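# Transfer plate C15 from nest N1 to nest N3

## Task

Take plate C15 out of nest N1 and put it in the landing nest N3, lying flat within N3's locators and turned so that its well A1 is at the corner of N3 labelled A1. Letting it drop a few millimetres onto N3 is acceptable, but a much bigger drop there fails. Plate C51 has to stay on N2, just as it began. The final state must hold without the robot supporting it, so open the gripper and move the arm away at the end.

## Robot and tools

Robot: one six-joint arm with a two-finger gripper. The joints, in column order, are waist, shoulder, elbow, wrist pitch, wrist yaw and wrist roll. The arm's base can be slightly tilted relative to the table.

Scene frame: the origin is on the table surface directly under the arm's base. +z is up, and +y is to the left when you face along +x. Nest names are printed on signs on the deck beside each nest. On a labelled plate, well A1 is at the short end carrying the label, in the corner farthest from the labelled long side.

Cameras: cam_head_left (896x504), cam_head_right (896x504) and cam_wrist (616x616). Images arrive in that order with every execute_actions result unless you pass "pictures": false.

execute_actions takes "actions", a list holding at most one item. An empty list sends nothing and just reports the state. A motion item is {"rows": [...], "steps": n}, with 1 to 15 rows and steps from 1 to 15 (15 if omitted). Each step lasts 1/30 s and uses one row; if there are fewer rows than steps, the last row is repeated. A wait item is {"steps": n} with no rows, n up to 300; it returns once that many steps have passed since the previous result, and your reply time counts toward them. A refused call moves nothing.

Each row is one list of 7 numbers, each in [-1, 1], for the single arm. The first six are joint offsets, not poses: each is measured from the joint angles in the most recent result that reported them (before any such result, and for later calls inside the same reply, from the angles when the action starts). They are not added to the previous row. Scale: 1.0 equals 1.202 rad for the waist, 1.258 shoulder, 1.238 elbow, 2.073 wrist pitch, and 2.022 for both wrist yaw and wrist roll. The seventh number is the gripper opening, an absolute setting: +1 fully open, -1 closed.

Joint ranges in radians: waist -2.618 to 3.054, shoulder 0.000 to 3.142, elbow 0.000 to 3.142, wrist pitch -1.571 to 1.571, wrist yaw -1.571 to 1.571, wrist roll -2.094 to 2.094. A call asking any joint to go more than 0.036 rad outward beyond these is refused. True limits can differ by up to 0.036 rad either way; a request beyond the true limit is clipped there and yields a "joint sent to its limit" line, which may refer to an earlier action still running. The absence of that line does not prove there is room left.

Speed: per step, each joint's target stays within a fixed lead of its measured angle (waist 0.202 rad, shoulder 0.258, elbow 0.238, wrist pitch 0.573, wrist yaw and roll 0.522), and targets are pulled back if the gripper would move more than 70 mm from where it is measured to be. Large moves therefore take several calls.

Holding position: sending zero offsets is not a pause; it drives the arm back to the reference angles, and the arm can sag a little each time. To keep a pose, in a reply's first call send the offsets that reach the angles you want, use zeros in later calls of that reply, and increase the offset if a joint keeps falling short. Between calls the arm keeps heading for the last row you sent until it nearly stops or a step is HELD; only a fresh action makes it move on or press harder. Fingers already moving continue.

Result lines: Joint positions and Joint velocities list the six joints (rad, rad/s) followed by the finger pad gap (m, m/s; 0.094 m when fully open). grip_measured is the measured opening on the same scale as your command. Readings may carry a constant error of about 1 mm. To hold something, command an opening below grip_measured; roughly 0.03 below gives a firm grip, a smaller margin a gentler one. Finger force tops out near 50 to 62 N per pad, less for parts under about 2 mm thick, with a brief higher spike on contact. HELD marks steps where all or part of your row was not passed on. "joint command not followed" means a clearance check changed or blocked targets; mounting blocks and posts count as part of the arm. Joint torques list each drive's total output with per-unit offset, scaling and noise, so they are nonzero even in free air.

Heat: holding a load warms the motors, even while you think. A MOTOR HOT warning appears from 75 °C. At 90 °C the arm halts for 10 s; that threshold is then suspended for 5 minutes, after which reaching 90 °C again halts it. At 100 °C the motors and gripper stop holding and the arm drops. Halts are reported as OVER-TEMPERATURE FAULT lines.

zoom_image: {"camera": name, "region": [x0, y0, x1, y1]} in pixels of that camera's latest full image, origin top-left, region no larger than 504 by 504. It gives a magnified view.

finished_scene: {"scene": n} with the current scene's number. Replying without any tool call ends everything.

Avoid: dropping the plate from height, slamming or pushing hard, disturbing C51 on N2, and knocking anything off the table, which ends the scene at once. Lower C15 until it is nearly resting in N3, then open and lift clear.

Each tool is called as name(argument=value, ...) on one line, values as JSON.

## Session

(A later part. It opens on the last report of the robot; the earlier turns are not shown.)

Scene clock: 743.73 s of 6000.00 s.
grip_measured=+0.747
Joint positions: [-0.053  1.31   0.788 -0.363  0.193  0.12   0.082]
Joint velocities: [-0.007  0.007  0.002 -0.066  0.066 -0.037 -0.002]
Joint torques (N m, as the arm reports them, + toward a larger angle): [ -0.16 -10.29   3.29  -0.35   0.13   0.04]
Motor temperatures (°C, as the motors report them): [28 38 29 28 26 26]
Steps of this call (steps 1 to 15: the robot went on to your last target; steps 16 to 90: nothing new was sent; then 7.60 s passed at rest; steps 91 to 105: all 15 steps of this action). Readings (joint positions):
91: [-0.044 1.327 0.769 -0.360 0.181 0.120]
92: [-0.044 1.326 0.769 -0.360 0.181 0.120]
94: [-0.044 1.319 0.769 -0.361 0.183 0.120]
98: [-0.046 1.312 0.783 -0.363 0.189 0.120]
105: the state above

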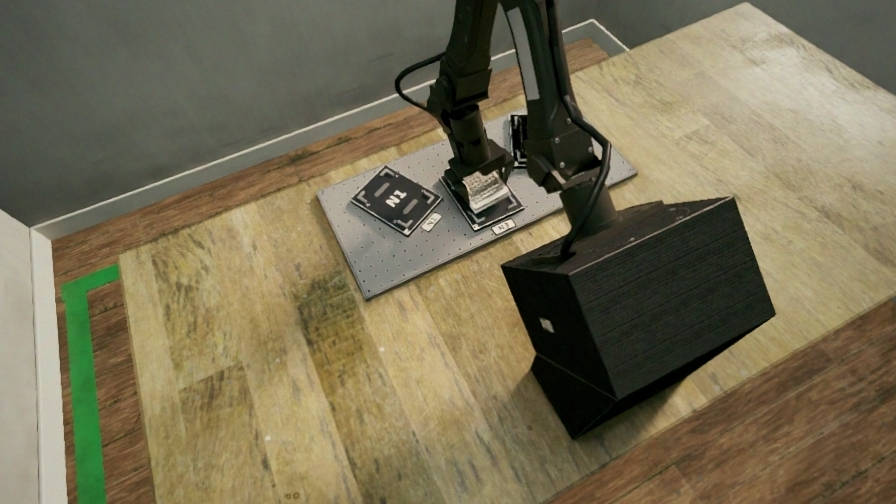

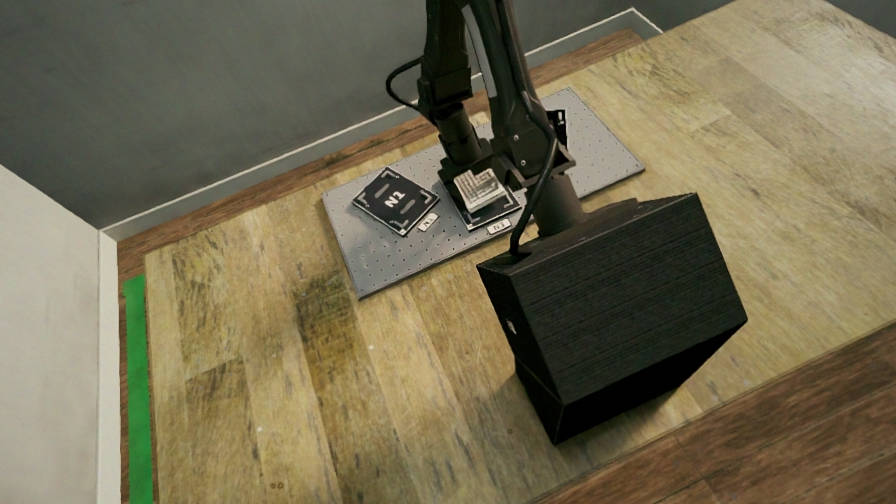

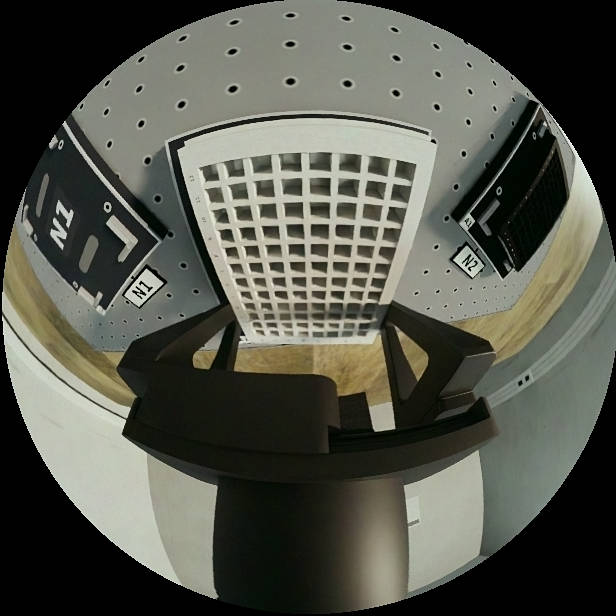

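execute_actions(actions=[{"rows":[[0.006,0,-0.006,0,0,0,0.7],[0.012,0,-0.012,0,0,0,0.7],[0.018,0,-0.019,0,0,0,0.7],[0.018,0,-0.019,0,0,0,0.7],[0.018,0,-0.019,0,0,0,0.7],[0.018,0,-0.019,0,0,0,0.7],[0.018,0.008,-0.019,0,0,0,0.7],[0.018,0.016,-0.019,0,0,0,0.7],[0.018,0.021,-0.019,0,0,0,0.7]],"steps":15}])

zoom_image(camera="cam_head_left", region=[440, 150, 540, 250])

zoom_image(camera="cam_wrist", region=[130, 60, 490, 360])

Scene clock: 771.73 s of 6000.00 s.
grip_measured=+0.747
Joint positions: [-0.042  1.328  0.788 -0.363  0.196  0.118  0.082]
Joint velocities: [-0.002 -0.007 -0.002  0.007  0.007 -0.037 -0.001]
Joint torques (N m, as the arm reports them, + toward a larger angle): [ 1.31 -7.81  0.29 -0.41 -0.01  0.03]
Motor temperatures (°C, as the motors report them): [28 39 29 28 26 26]
Steps of this call (steps 1 to 15: the robot went on to your last target; steps 16 to 90: nothing new was sent; then 24.50 s passed at rest; steps 91 to 105: all 15 steps of this action). Readings (joint positions):
91: [-0.053 1.310 0.788 -0.363 0.193 0.120]
92: [-0.053 1.310 0.788 -0.363 0.193 0.120]
94: [-0.049 1.310 0.788 -0.363 0.193 0.120]
98: [-0.042 1.311 0.788 -0.363 0.193 0.120]
105: the state above

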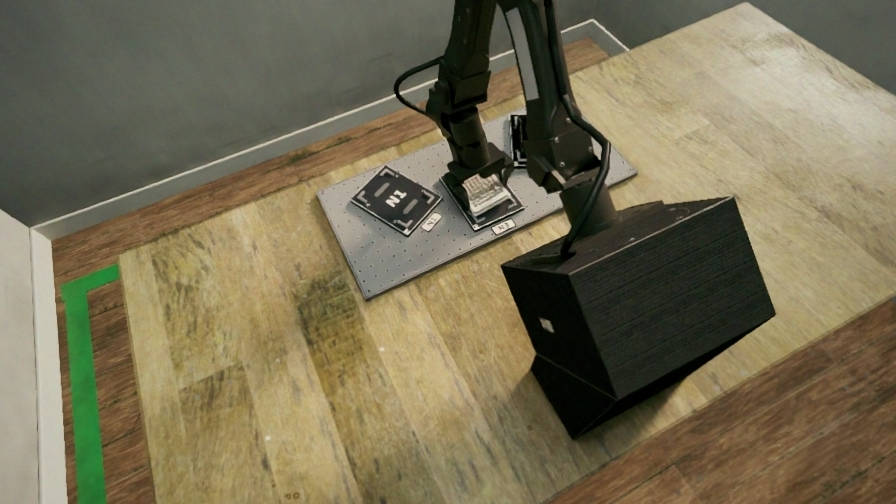

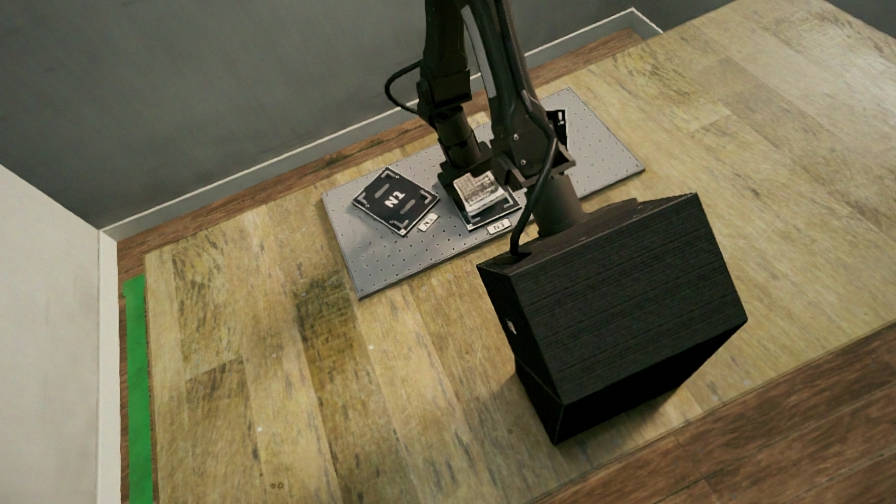

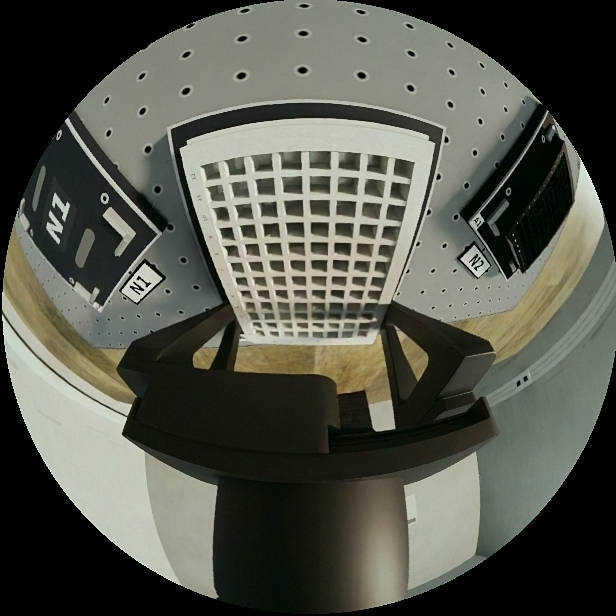

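Region (440, 150, 540, 250) of cam_head_left's 896x504 image, scaled by 5.040, with more detail than that image has.

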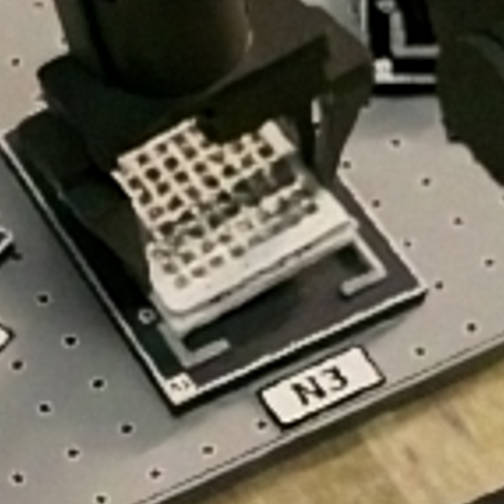

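Region (130, 60, 490, 360) of cam_wrist's 616x616 image, scaled by 1.400, with more detail than that image has.

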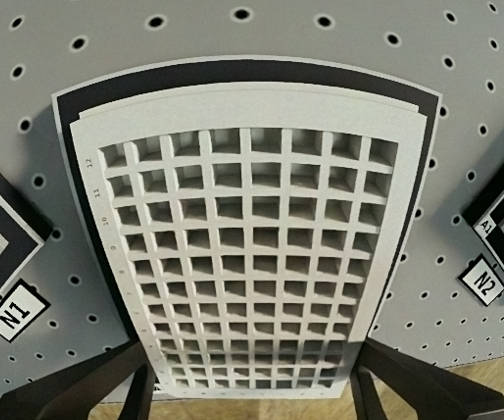

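execute_actions(actions=[{"rows":[[0,-0.012,0,0,0,0,0.7],[0,-0.026,0,0,0,0,0.7],[0,-0.026,0,0,0,0,0.7],[0,-0.026,0,0,0,0,0.7],[0,-0.026,-0.008,0,0,0,0.7],[0,-0.026,-0.016,0,0,0,0.7],[0,-0.026,-0.022,0,0,0,0.7],[0,-0.026,-0.027,0,0,0,0.7]],"steps":15}])

zoom_image(camera="cam_head_left", region=[440, 150, 540, 250])

zoom_image(camera="cam_wrist", region=[130, 60, 490, 360])

Scene clock: 781.37 s of 6000.00 s.
grip_measured=+0.747
Joint positions: [-0.042  1.316  0.769 -0.363  0.196  0.118  0.082]
Joint velocities: [-0.007 -0.002  0.002  0.037  0.022  0.022 -0.   ]
Joint torques (N m, as the arm reports them, + toward a larger angle): [  0.6  -10.21   1.02  -0.39  -0.01  -0.01]
Motor temperatures (°C, as the motors report them): [28 38 28 28 26 26]
Steps of this call (steps 1 to 15: the robot went on to your last target; steps 16 to 90: nothing new was sent; then 6.13 s passed at rest; steps 91 to 105: all 15 steps of this action). Readings (joint positions):
91: [-0.042 1.328 0.788 -0.363 0.196 0.118]
92: [-0.042 1.327 0.788 -0.363 0.196 0.118]
94: [-0.042 1.322 0.788 -0.364 0.196 0.118]
98: [-0.042 1.317 0.786 -0.363 0.196 0.118]
105: the state above

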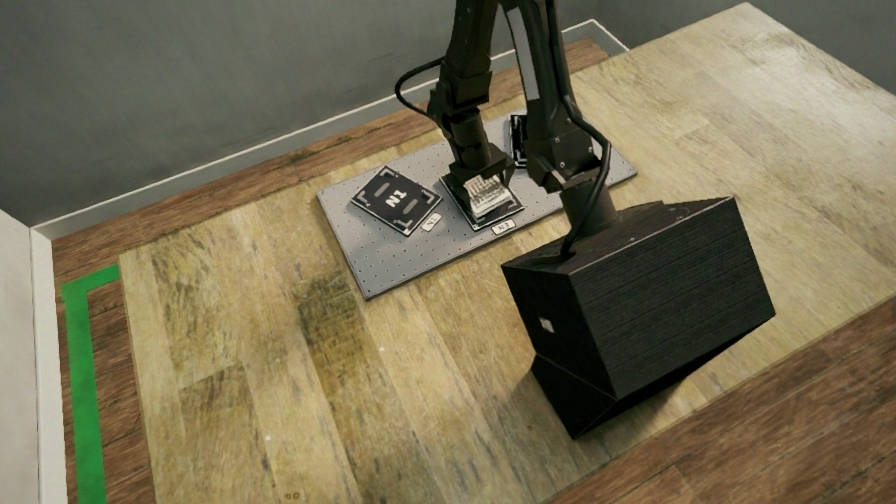

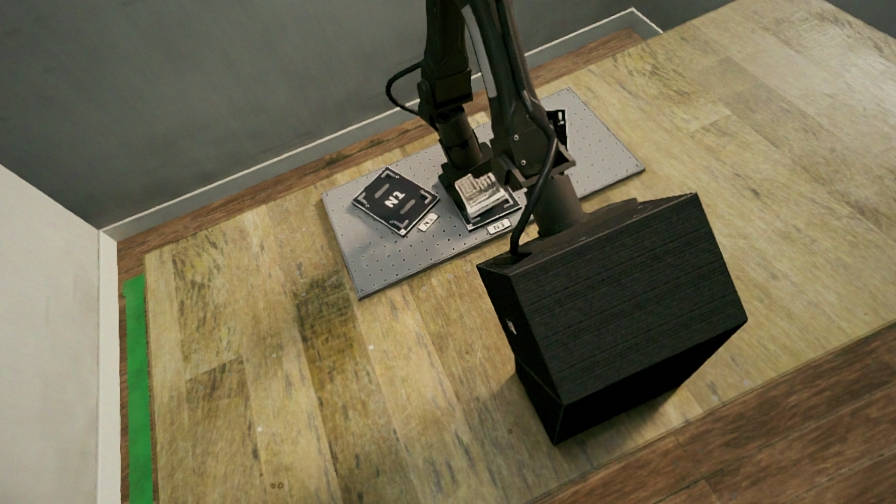

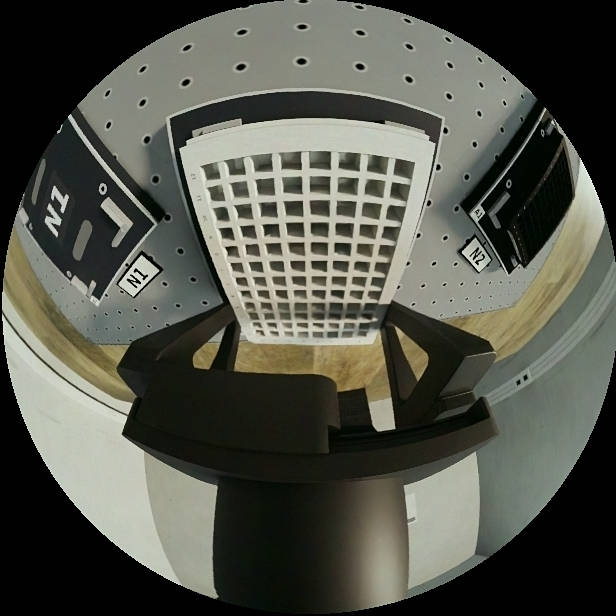

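Region (440, 150, 540, 250) of cam_head_left's 896x504 image, scaled by 5.040, with more detail than that image has.

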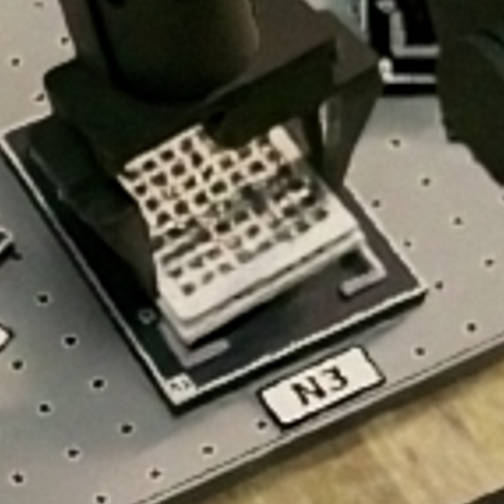

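Region (130, 60, 490, 360) of cam_wrist's 616x616 image, scaled by 1.400, with more detail than that image has.

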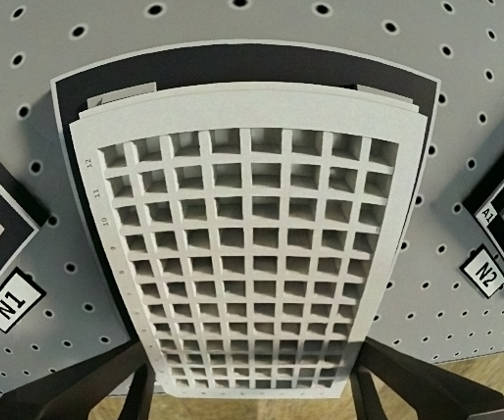

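execute_actions(actions=[{"rows":[[0,0,0,0.004,0,0,0.7],[0,0,0,0.008,0,0,0.7],[0,0,0,0.012,0,0,0.7],[0,0,0,0.012,0,0,0.7],[0,0,0,0.012,0,0,0.7],[0,0.008,0,0.012,0,0,0.7],[0,0.016,0,0.012,0,0,0.7],[0,0.024,0,0.012,0,0,0.7]],"steps":15}])

zoom_image(camera="cam_head_left", region=[440, 150, 540, 250])

zoom_image(camera="cam_wrist", region=[130, 60, 490, 360])

Scene clock: 797.43 s of 6000.00 s.
grip_measured=+0.747
Joint positions: [-0.042  1.329  0.769 -0.352  0.199  0.113  0.082]
Joint velocities: [-0.017 -0.017 -0.007  0.037 -0.066  0.022 -0.001]
Joint torques (N m, as the arm reports them, + toward a larger angle): [ 0.63 -6.95  1.75 -0.26 -0.04  0.  ]
Motor temperatures (°C, as the motors report them): [28 39 28 28 26 26]
Steps of this call (steps 1 to 15: the robot went on to your last target; steps 16 to 90: nothing new was sent; then 12.57 s passed at rest; steps 91 to 105: all 15 steps of this action). Readings (joint positions):
91: [-0.042 1.316 0.769 -0.363 0.196 0.118]
92: [-0.042 1.316 0.769 -0.363 0.196 0.118]
94: [-0.042 1.316 0.769 -0.360 0.196 0.118]
98: [-0.042 1.321 0.769 -0.354 0.196 0.118]
105: the state above

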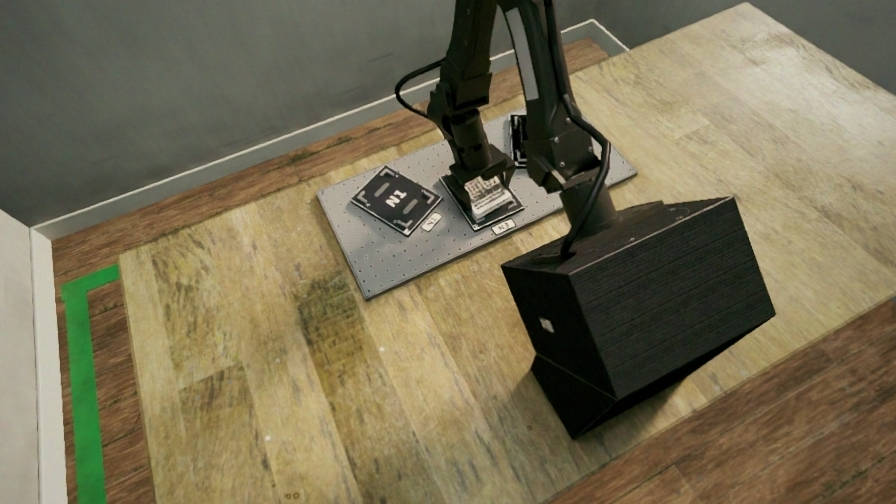

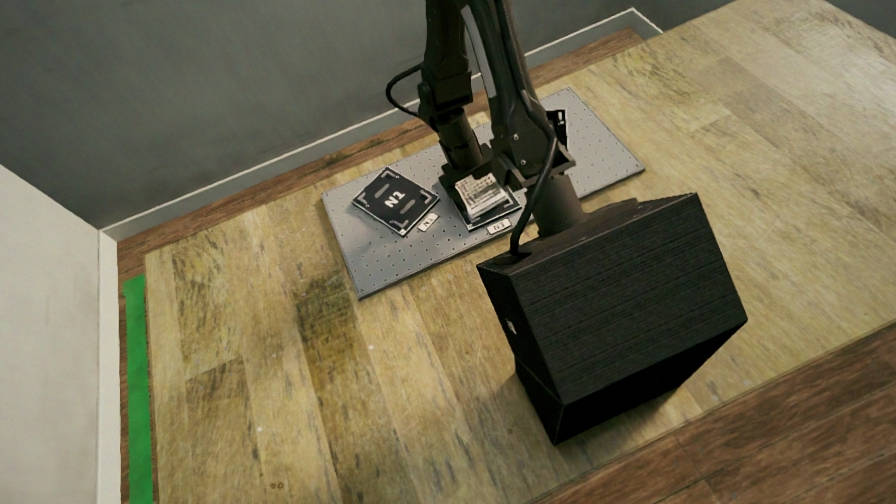

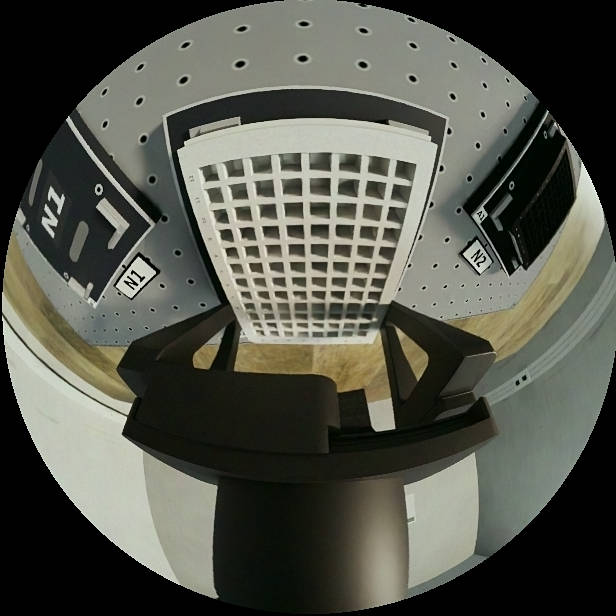

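Region (440, 150, 540, 250) of cam_head_left's 896x504 image, scaled by 5.040, with more detail than that image has.

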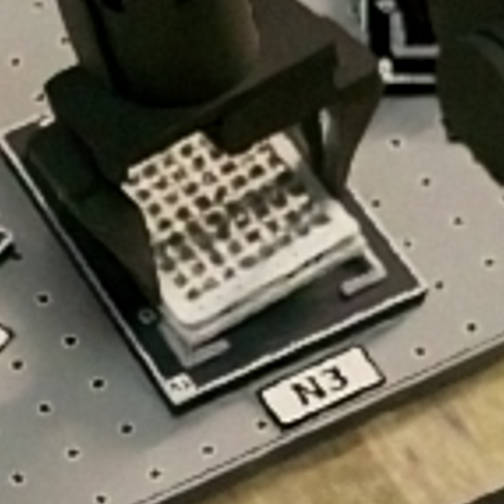

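Region (130, 60, 490, 360) of cam_wrist's 616x616 image, scaled by 1.400, with more detail than that image has.

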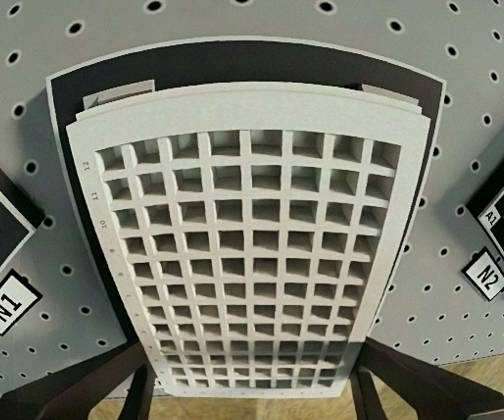

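execute_actions(actions=[{"rows":[[0,-0.014,0,0,0,0,0.7],[0,-0.018,0,0,0,0,0.7],[0,-0.018,0,0,0,0,0.7],[0,-0.018,0,-0.003,-0.003,0.002,0.7],[0,-0.018,0,-0.005,-0.006,0.004,0.7],[0,-0.018,0,-0.005,-0.007,0.005,0.7],[0,-0.018,0,-0.005,-0.007,0.005,0.7],[0,-0.01,0,-0.005,-0.007,0.005,0.7],[0,0,0,-0.005,-0.007,0.005,0.7],[0,0.01,0,-0.005,-0.007,0.005,0.7],[0,0.018,0,-0.005,-0.007,0.005,0.7]],"steps":15}])

zoom_image(camera="cam_head_left", region=[440, 150, 540, 250])

zoom_image(camera="cam_wrist", region=[130, 60, 490, 360])

Scene clock: 810.47 s of 6000.00 s.
grip_measured=+0.747
Joint positions: [-0.042  1.33   0.769 -0.353  0.199  0.113  0.082]
Joint velocities: [-0.022 -0.012 -0.007  0.037 -0.007  0.007  0.   ]
Joint torques (N m, as the arm reports them, + toward a larger angle): [ 0.51 -6.08  1.58 -0.55 -0.09  0.08]
Motor temperatures (°C, as the motors report them): [28 37 28 28 26 26]
Steps of this call (steps 1 to 15: the robot went on to your last target; steps 16 to 90: nothing new was sent; then 9.53 s passed at rest; steps 91 to 105: all 15 steps of this action). Readings (joint positions):
91: [-0.042 1.328 0.769 -0.352 0.200 0.113]
92: [-0.042 1.327 0.769 -0.352 0.200 0.112]
94: [-0.042 1.327 0.769 -0.352 0.200 0.112]
98: [-0.042 1.327 0.769 -0.353 0.199 0.113]
105: the state above

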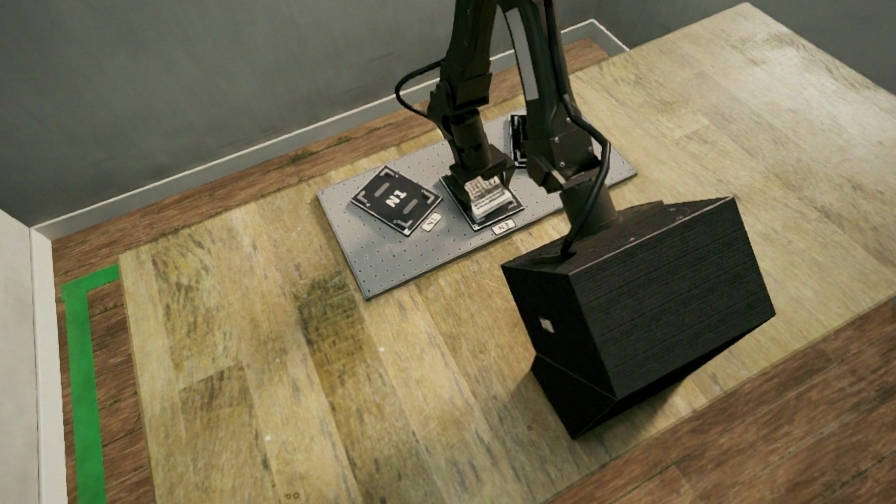

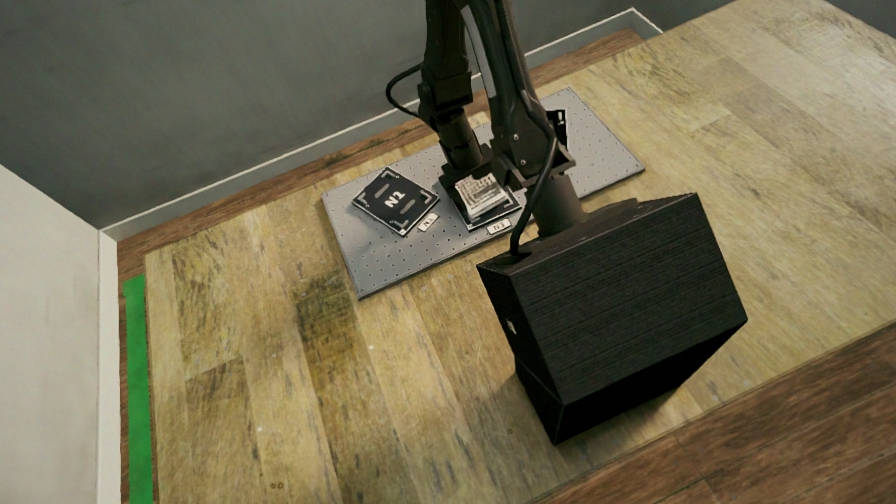

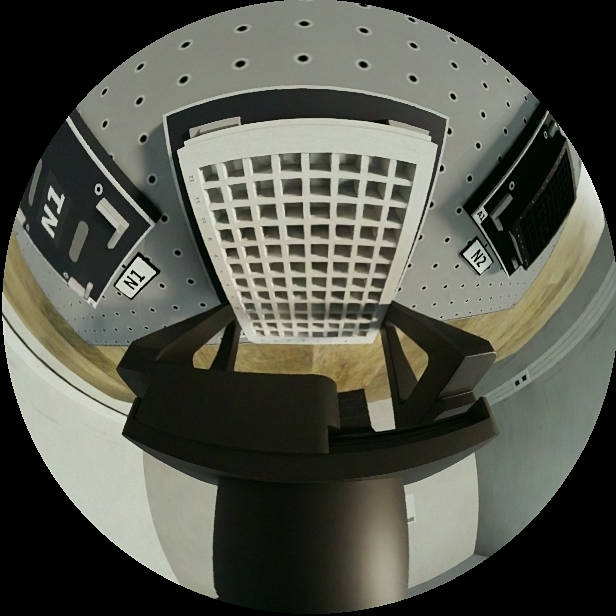

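Region (440, 150, 540, 250) of cam_head_left's 896x504 image, scaled by 5.040, with more detail than that image has.

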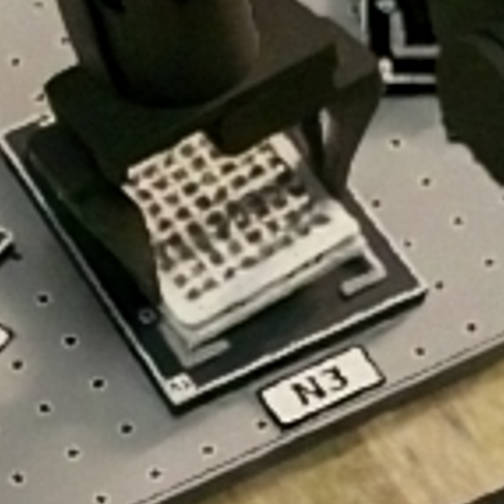

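Region (130, 60, 490, 360) of cam_wrist's 616x616 image, scaled by 1.400, with more detail than that image has.

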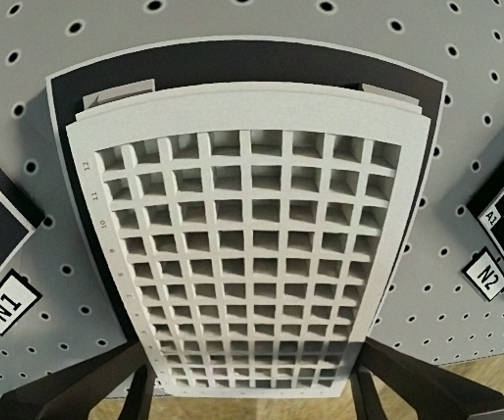

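execute_actions(actions=[{"rows":[[0,-0.016,0,0,0,0,0.7],[0,-0.03,0,0,0,0,0.7],[0,-0.03,0,0,0,0,0.7],[0,-0.03,0,0,0,0,0.7],[0,-0.03,0,-0.004,-0.002,0.002,0.7],[0,-0.03,0,-0.008,-0.004,0.004,0.7],[0,-0.03,0,-0.012,-0.005,0.005,0.7]],"steps":15}])

execute_actions(actions=[{"rows":[[0,0.008,0,0,0,0,0.7],[0,0.016,0,0,0,0,0.7],[0,0.024,0,0,0,0,0.7]],"steps":15}])

zoom_image(camera="cam_head_left", region=[440, 150, 540, 250])

zoom_image(camera="cam_wrist", region=[130, 60, 490, 360])

Scene clock: 828.87 s of 6000.00 s.
grip_measured=+0.747
Joint positions: [-0.042  1.313  0.769 -0.364  0.194  0.116  0.082]
Joint velocities: [-0.017  0.002  0.002 -0.037 -0.022  0.095 -0.001]
Joint torques (N m, as the arm reports them, + toward a larger angle): [  0.75 -10.12   1.74  -0.57  -0.01   0.1 ]
Motor temperatures (°C, as the motors report them): [28 37 28 28 26 26]
Steps of this call (steps 1 to 15: the robot went on to your last target; steps 16 to 90: nothing new was sent; then 14.90 s passed at rest; steps 91 to 105: all 15 steps of this action). Readings (joint positions):
91: [-0.042 1.329 0.769 -0.353 0.200 0.112]
92: [-0.042 1.326 0.769 -0.353 0.200 0.112]
94: [-0.042 1.319 0.769 -0.353 0.200 0.112]
98: [-0.042 1.313 0.769 -0.356 0.198 0.113]
105: the state above

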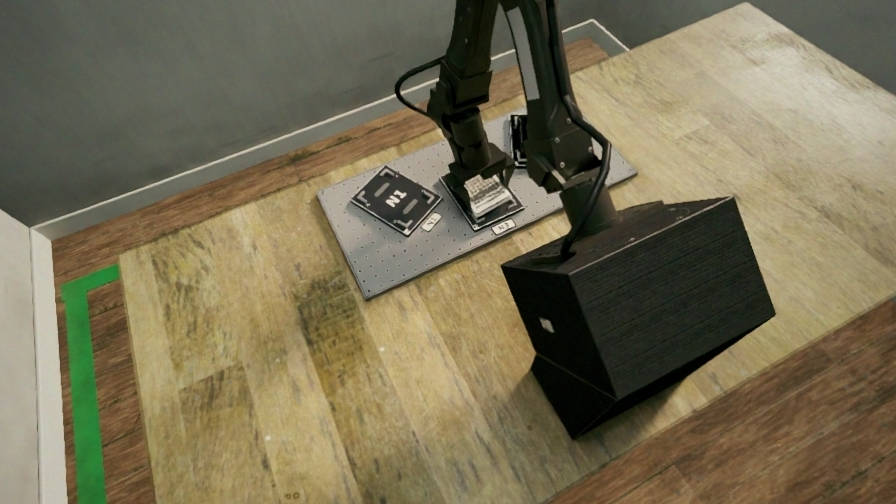

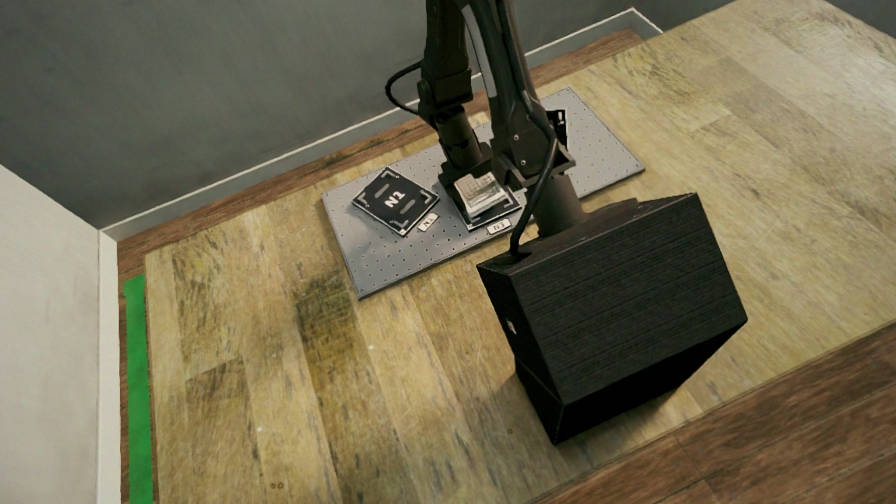

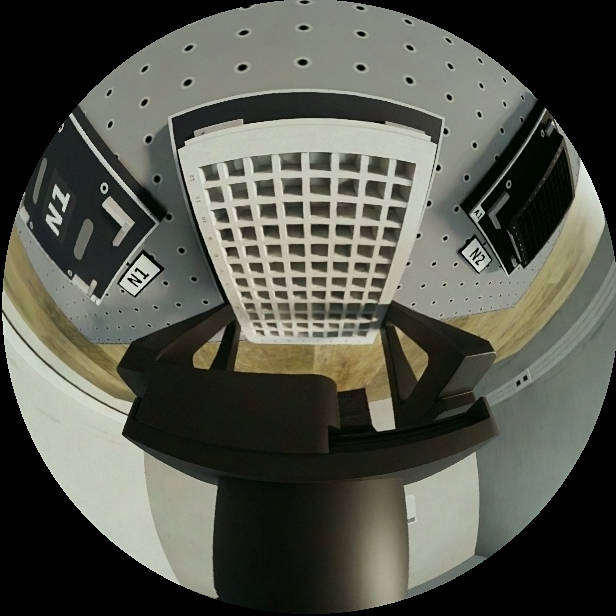

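Scene clock: 829.37 s of 6000.00 s.
grip_measured=+0.747
Joint positions: [-0.042  1.331  0.769 -0.364  0.195  0.115  0.082]
Joint velocities: [-0.002  0.002 -0.002 -0.037 -0.007 -0.11   0.001]
Joint torques (N m, as the arm reports them, + toward a larger angle): [ 0.48 -7.35  1.7  -0.47  0.03 -0.02]
Motor temperatures (°C, as the motors report them): [28 37 28 28 26 26]
Steps of this call (steps 1 to 15: all 15 steps of this action). Readings (joint positions):
1: [-0.042 1.313 0.769 -0.364 0.194 0.116]
2: [-0.042 1.314 0.769 -0.364 0.194 0.116]
4: [-0.042 1.323 0.769 -0.364 0.194 0.116]
8: [-0.042 1.331 0.769 -0.364 0.195 0.115]
15: the state above

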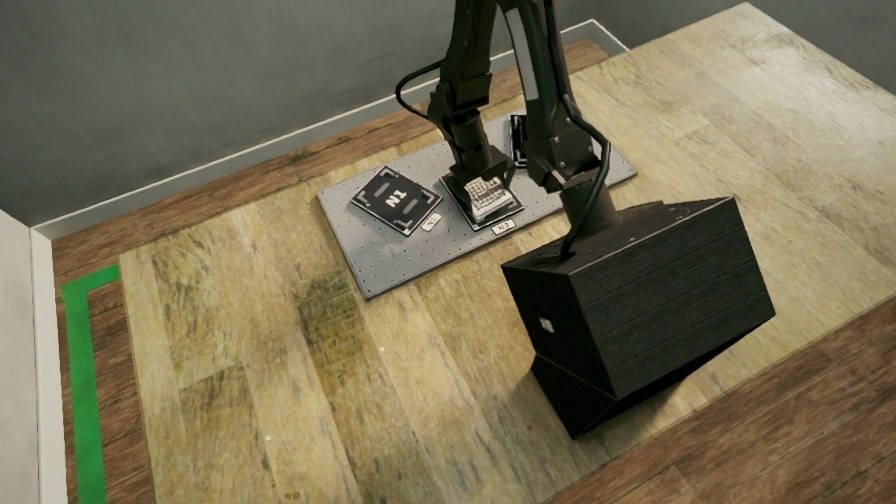

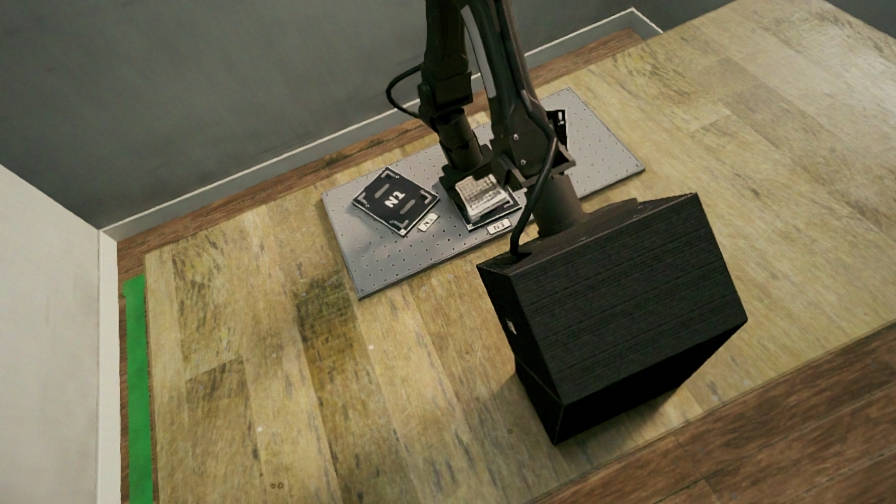

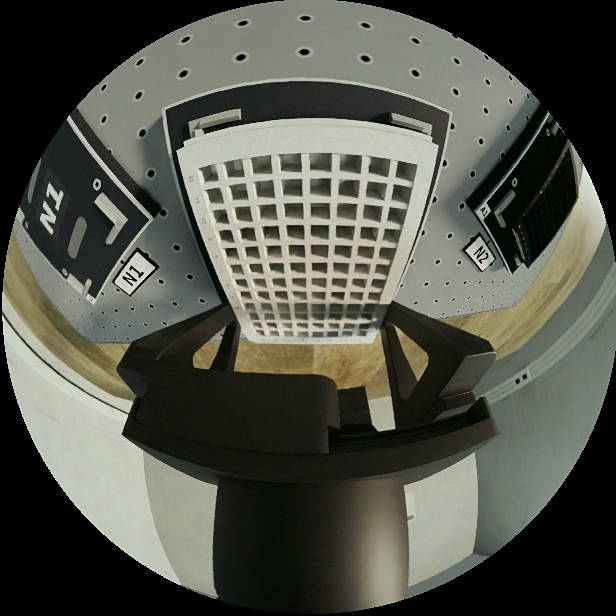

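Region (440, 150, 540, 250) of cam_head_left's 896x504 image, scaled by 5.040, with more detail than that image has.

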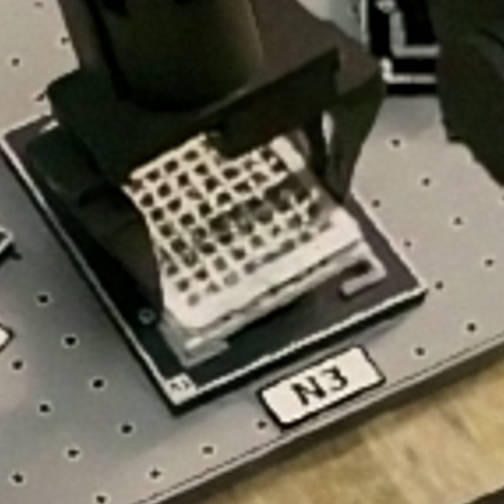

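Region (130, 60, 490, 360) of cam_wrist's 616x616 image, scaled by 1.400, with more detail than that image has.

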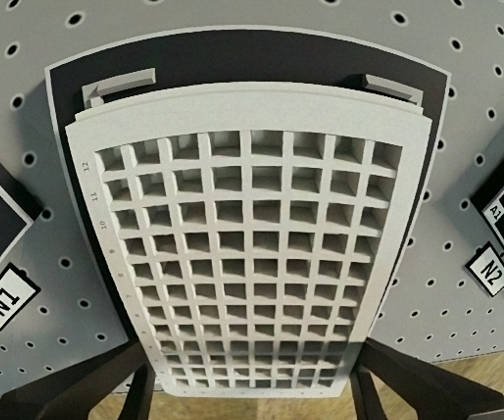

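execute_actions(actions=[{"rows":[[0,0.004,0,0.001,0,0,0.7],[0,0.004,0,0.002,0,0,0.7],[0,0.004,0,0.003,0,0,0.7],[0,0.004,0,0.004,0,0,0.7],[0,0.004,0,0.005,0,0,0.7],[0,0.004,0,0.006,0,0,0.7],[0,0.004,0,0.007,0,0,0.7]],"steps":15}])

zoom_image(camera="cam_head_left", region=[440, 150, 540, 250])

zoom_image(camera="cam_wrist", region=[130, 60, 490, 360])

Scene clock: 841.23 s of 6000.00 s.
grip_measured=+0.747
Joint positions: [-0.042  1.331  0.769 -0.364  0.195  0.115  0.082]
Joint velocities: [-0.022 -0.007  0.002  0.007  0.051 -0.037  0.001]
Joint torques (N m, as the arm reports them, + toward a larger angle): [ 0.56 -7.67  1.66 -0.34  0.03  0.01]
Motor temperatures (°C, as the motors report them): [28 37 28 28 26 26]
Steps of this call (steps 1 to 15: the robot went on to your last target; steps 16 to 90: nothing new was sent; then 8.37 s passed at rest; steps 91 to 105: all 15 steps of this action). Readings (joint positions):
91: [-0.042 1.331 0.769 -0.364 0.195 0.115]
92: [-0.042 1.331 0.769 -0.364 0.195 0.115]
94: [-0.042 1.331 0.769 -0.364 0.195 0.115]
98: [-0.042 1.331 0.769 -0.364 0.195 0.115]
105: the state above

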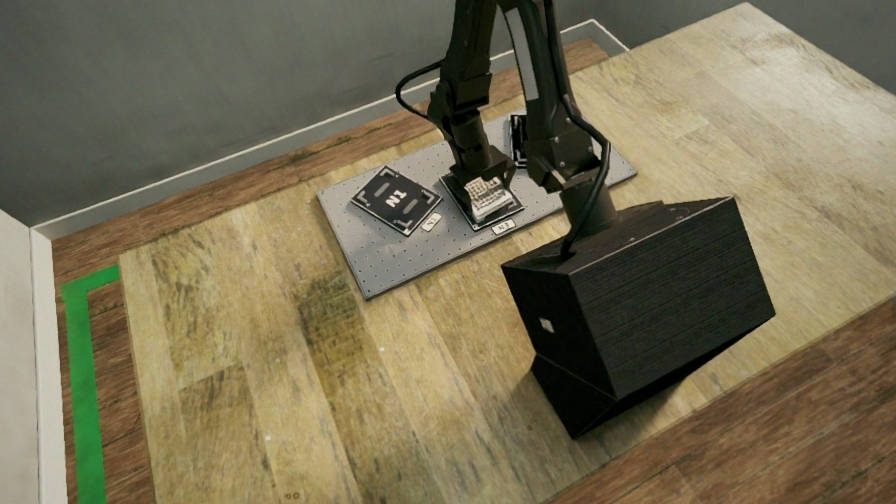

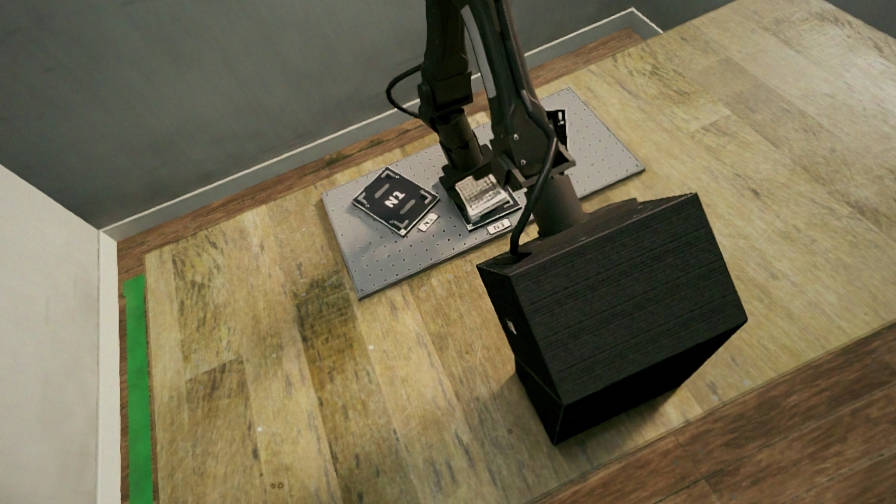

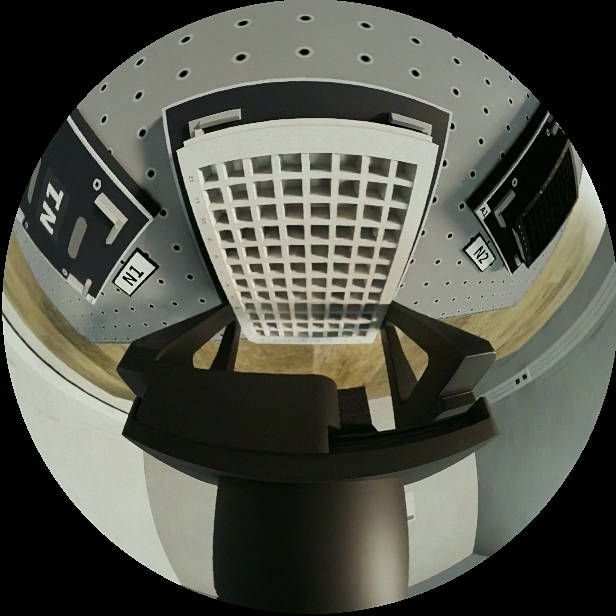

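Region (440, 150, 540, 250) of cam_head_left's 896x504 image, scaled by 5.040, with more detail than that image has.

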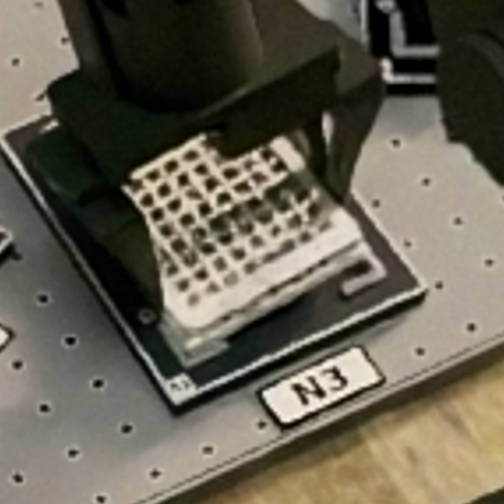

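Region (130, 60, 490, 360) of cam_wrist's 616x616 image, scaled by 1.400, with more detail than that image has.

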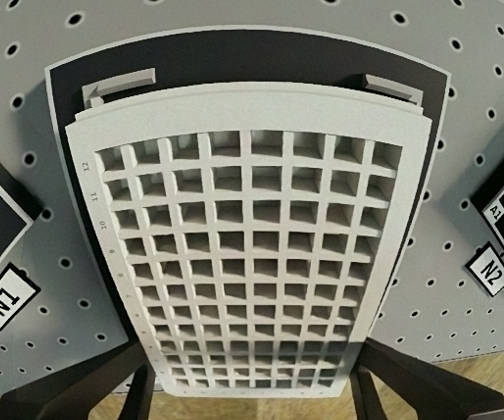

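execute_actions(actions=[])

Scene clock: 856.73 s of 6000.00 s.
grip_measured=+0.747
Joint positions: [-0.042  1.331  0.769 -0.364  0.195  0.115  0.082]
Joint velocities: [-0.017  0.017 -0.017 -0.007  0.007 -0.022  0.   ]
Joint torques (N m, as the arm reports them, + toward a larger angle): [ 0.49 -7.65  1.61 -0.34 -0.05 -0.01]
Motor temperatures (°C, as the motors report them): [28 37 28 28 26 26]
Steps of this call (steps 1 to 15: the robot went on to your last target; steps 16 to 90: nothing new was sent; then 12.50 s passed at rest). Readings (joint positions):
1: [-0.042 1.331 0.769 -0.364 0.195 0.115]
2: [-0.042 1.331 0.769 -0.364 0.195 0.115]
4: [-0.042 1.331 0.769 -0.364 0.195 0.115]
8: [-0.042 1.331 0.769 -0.364 0.195 0.115]
90: the state above
The arm was judged still, so your last target was given up. Only a new action makes it travel on or press farther. Fingers that are still opening or closing keep moving.

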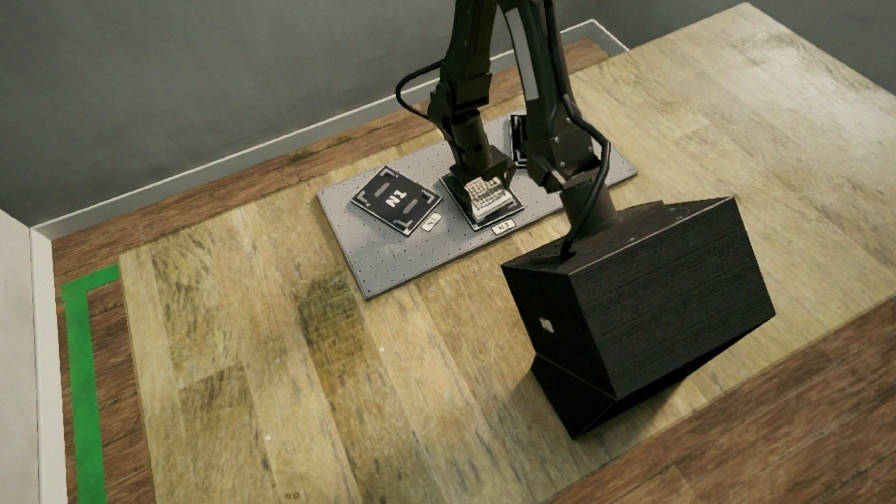

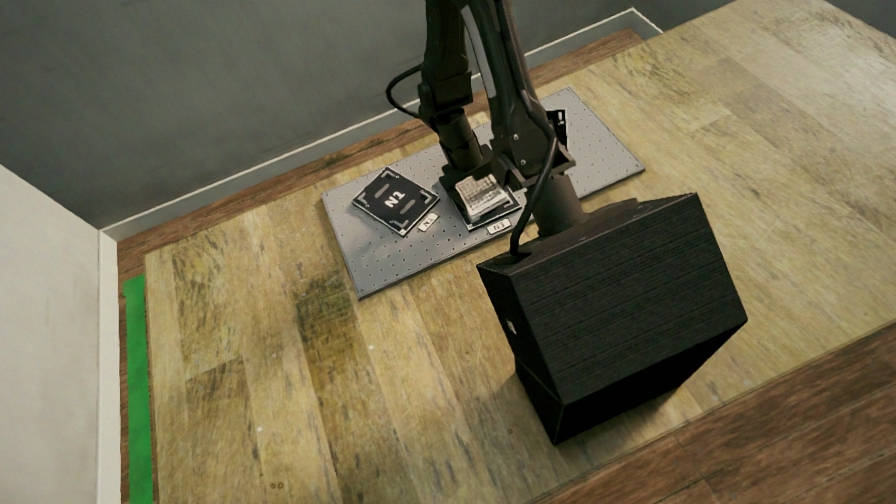

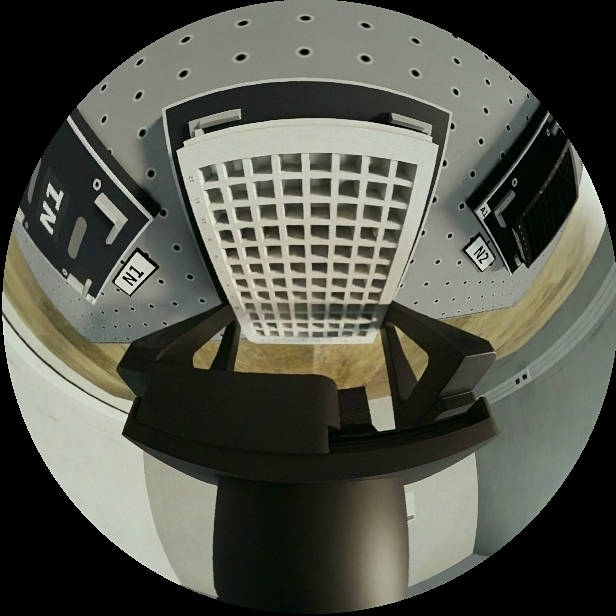

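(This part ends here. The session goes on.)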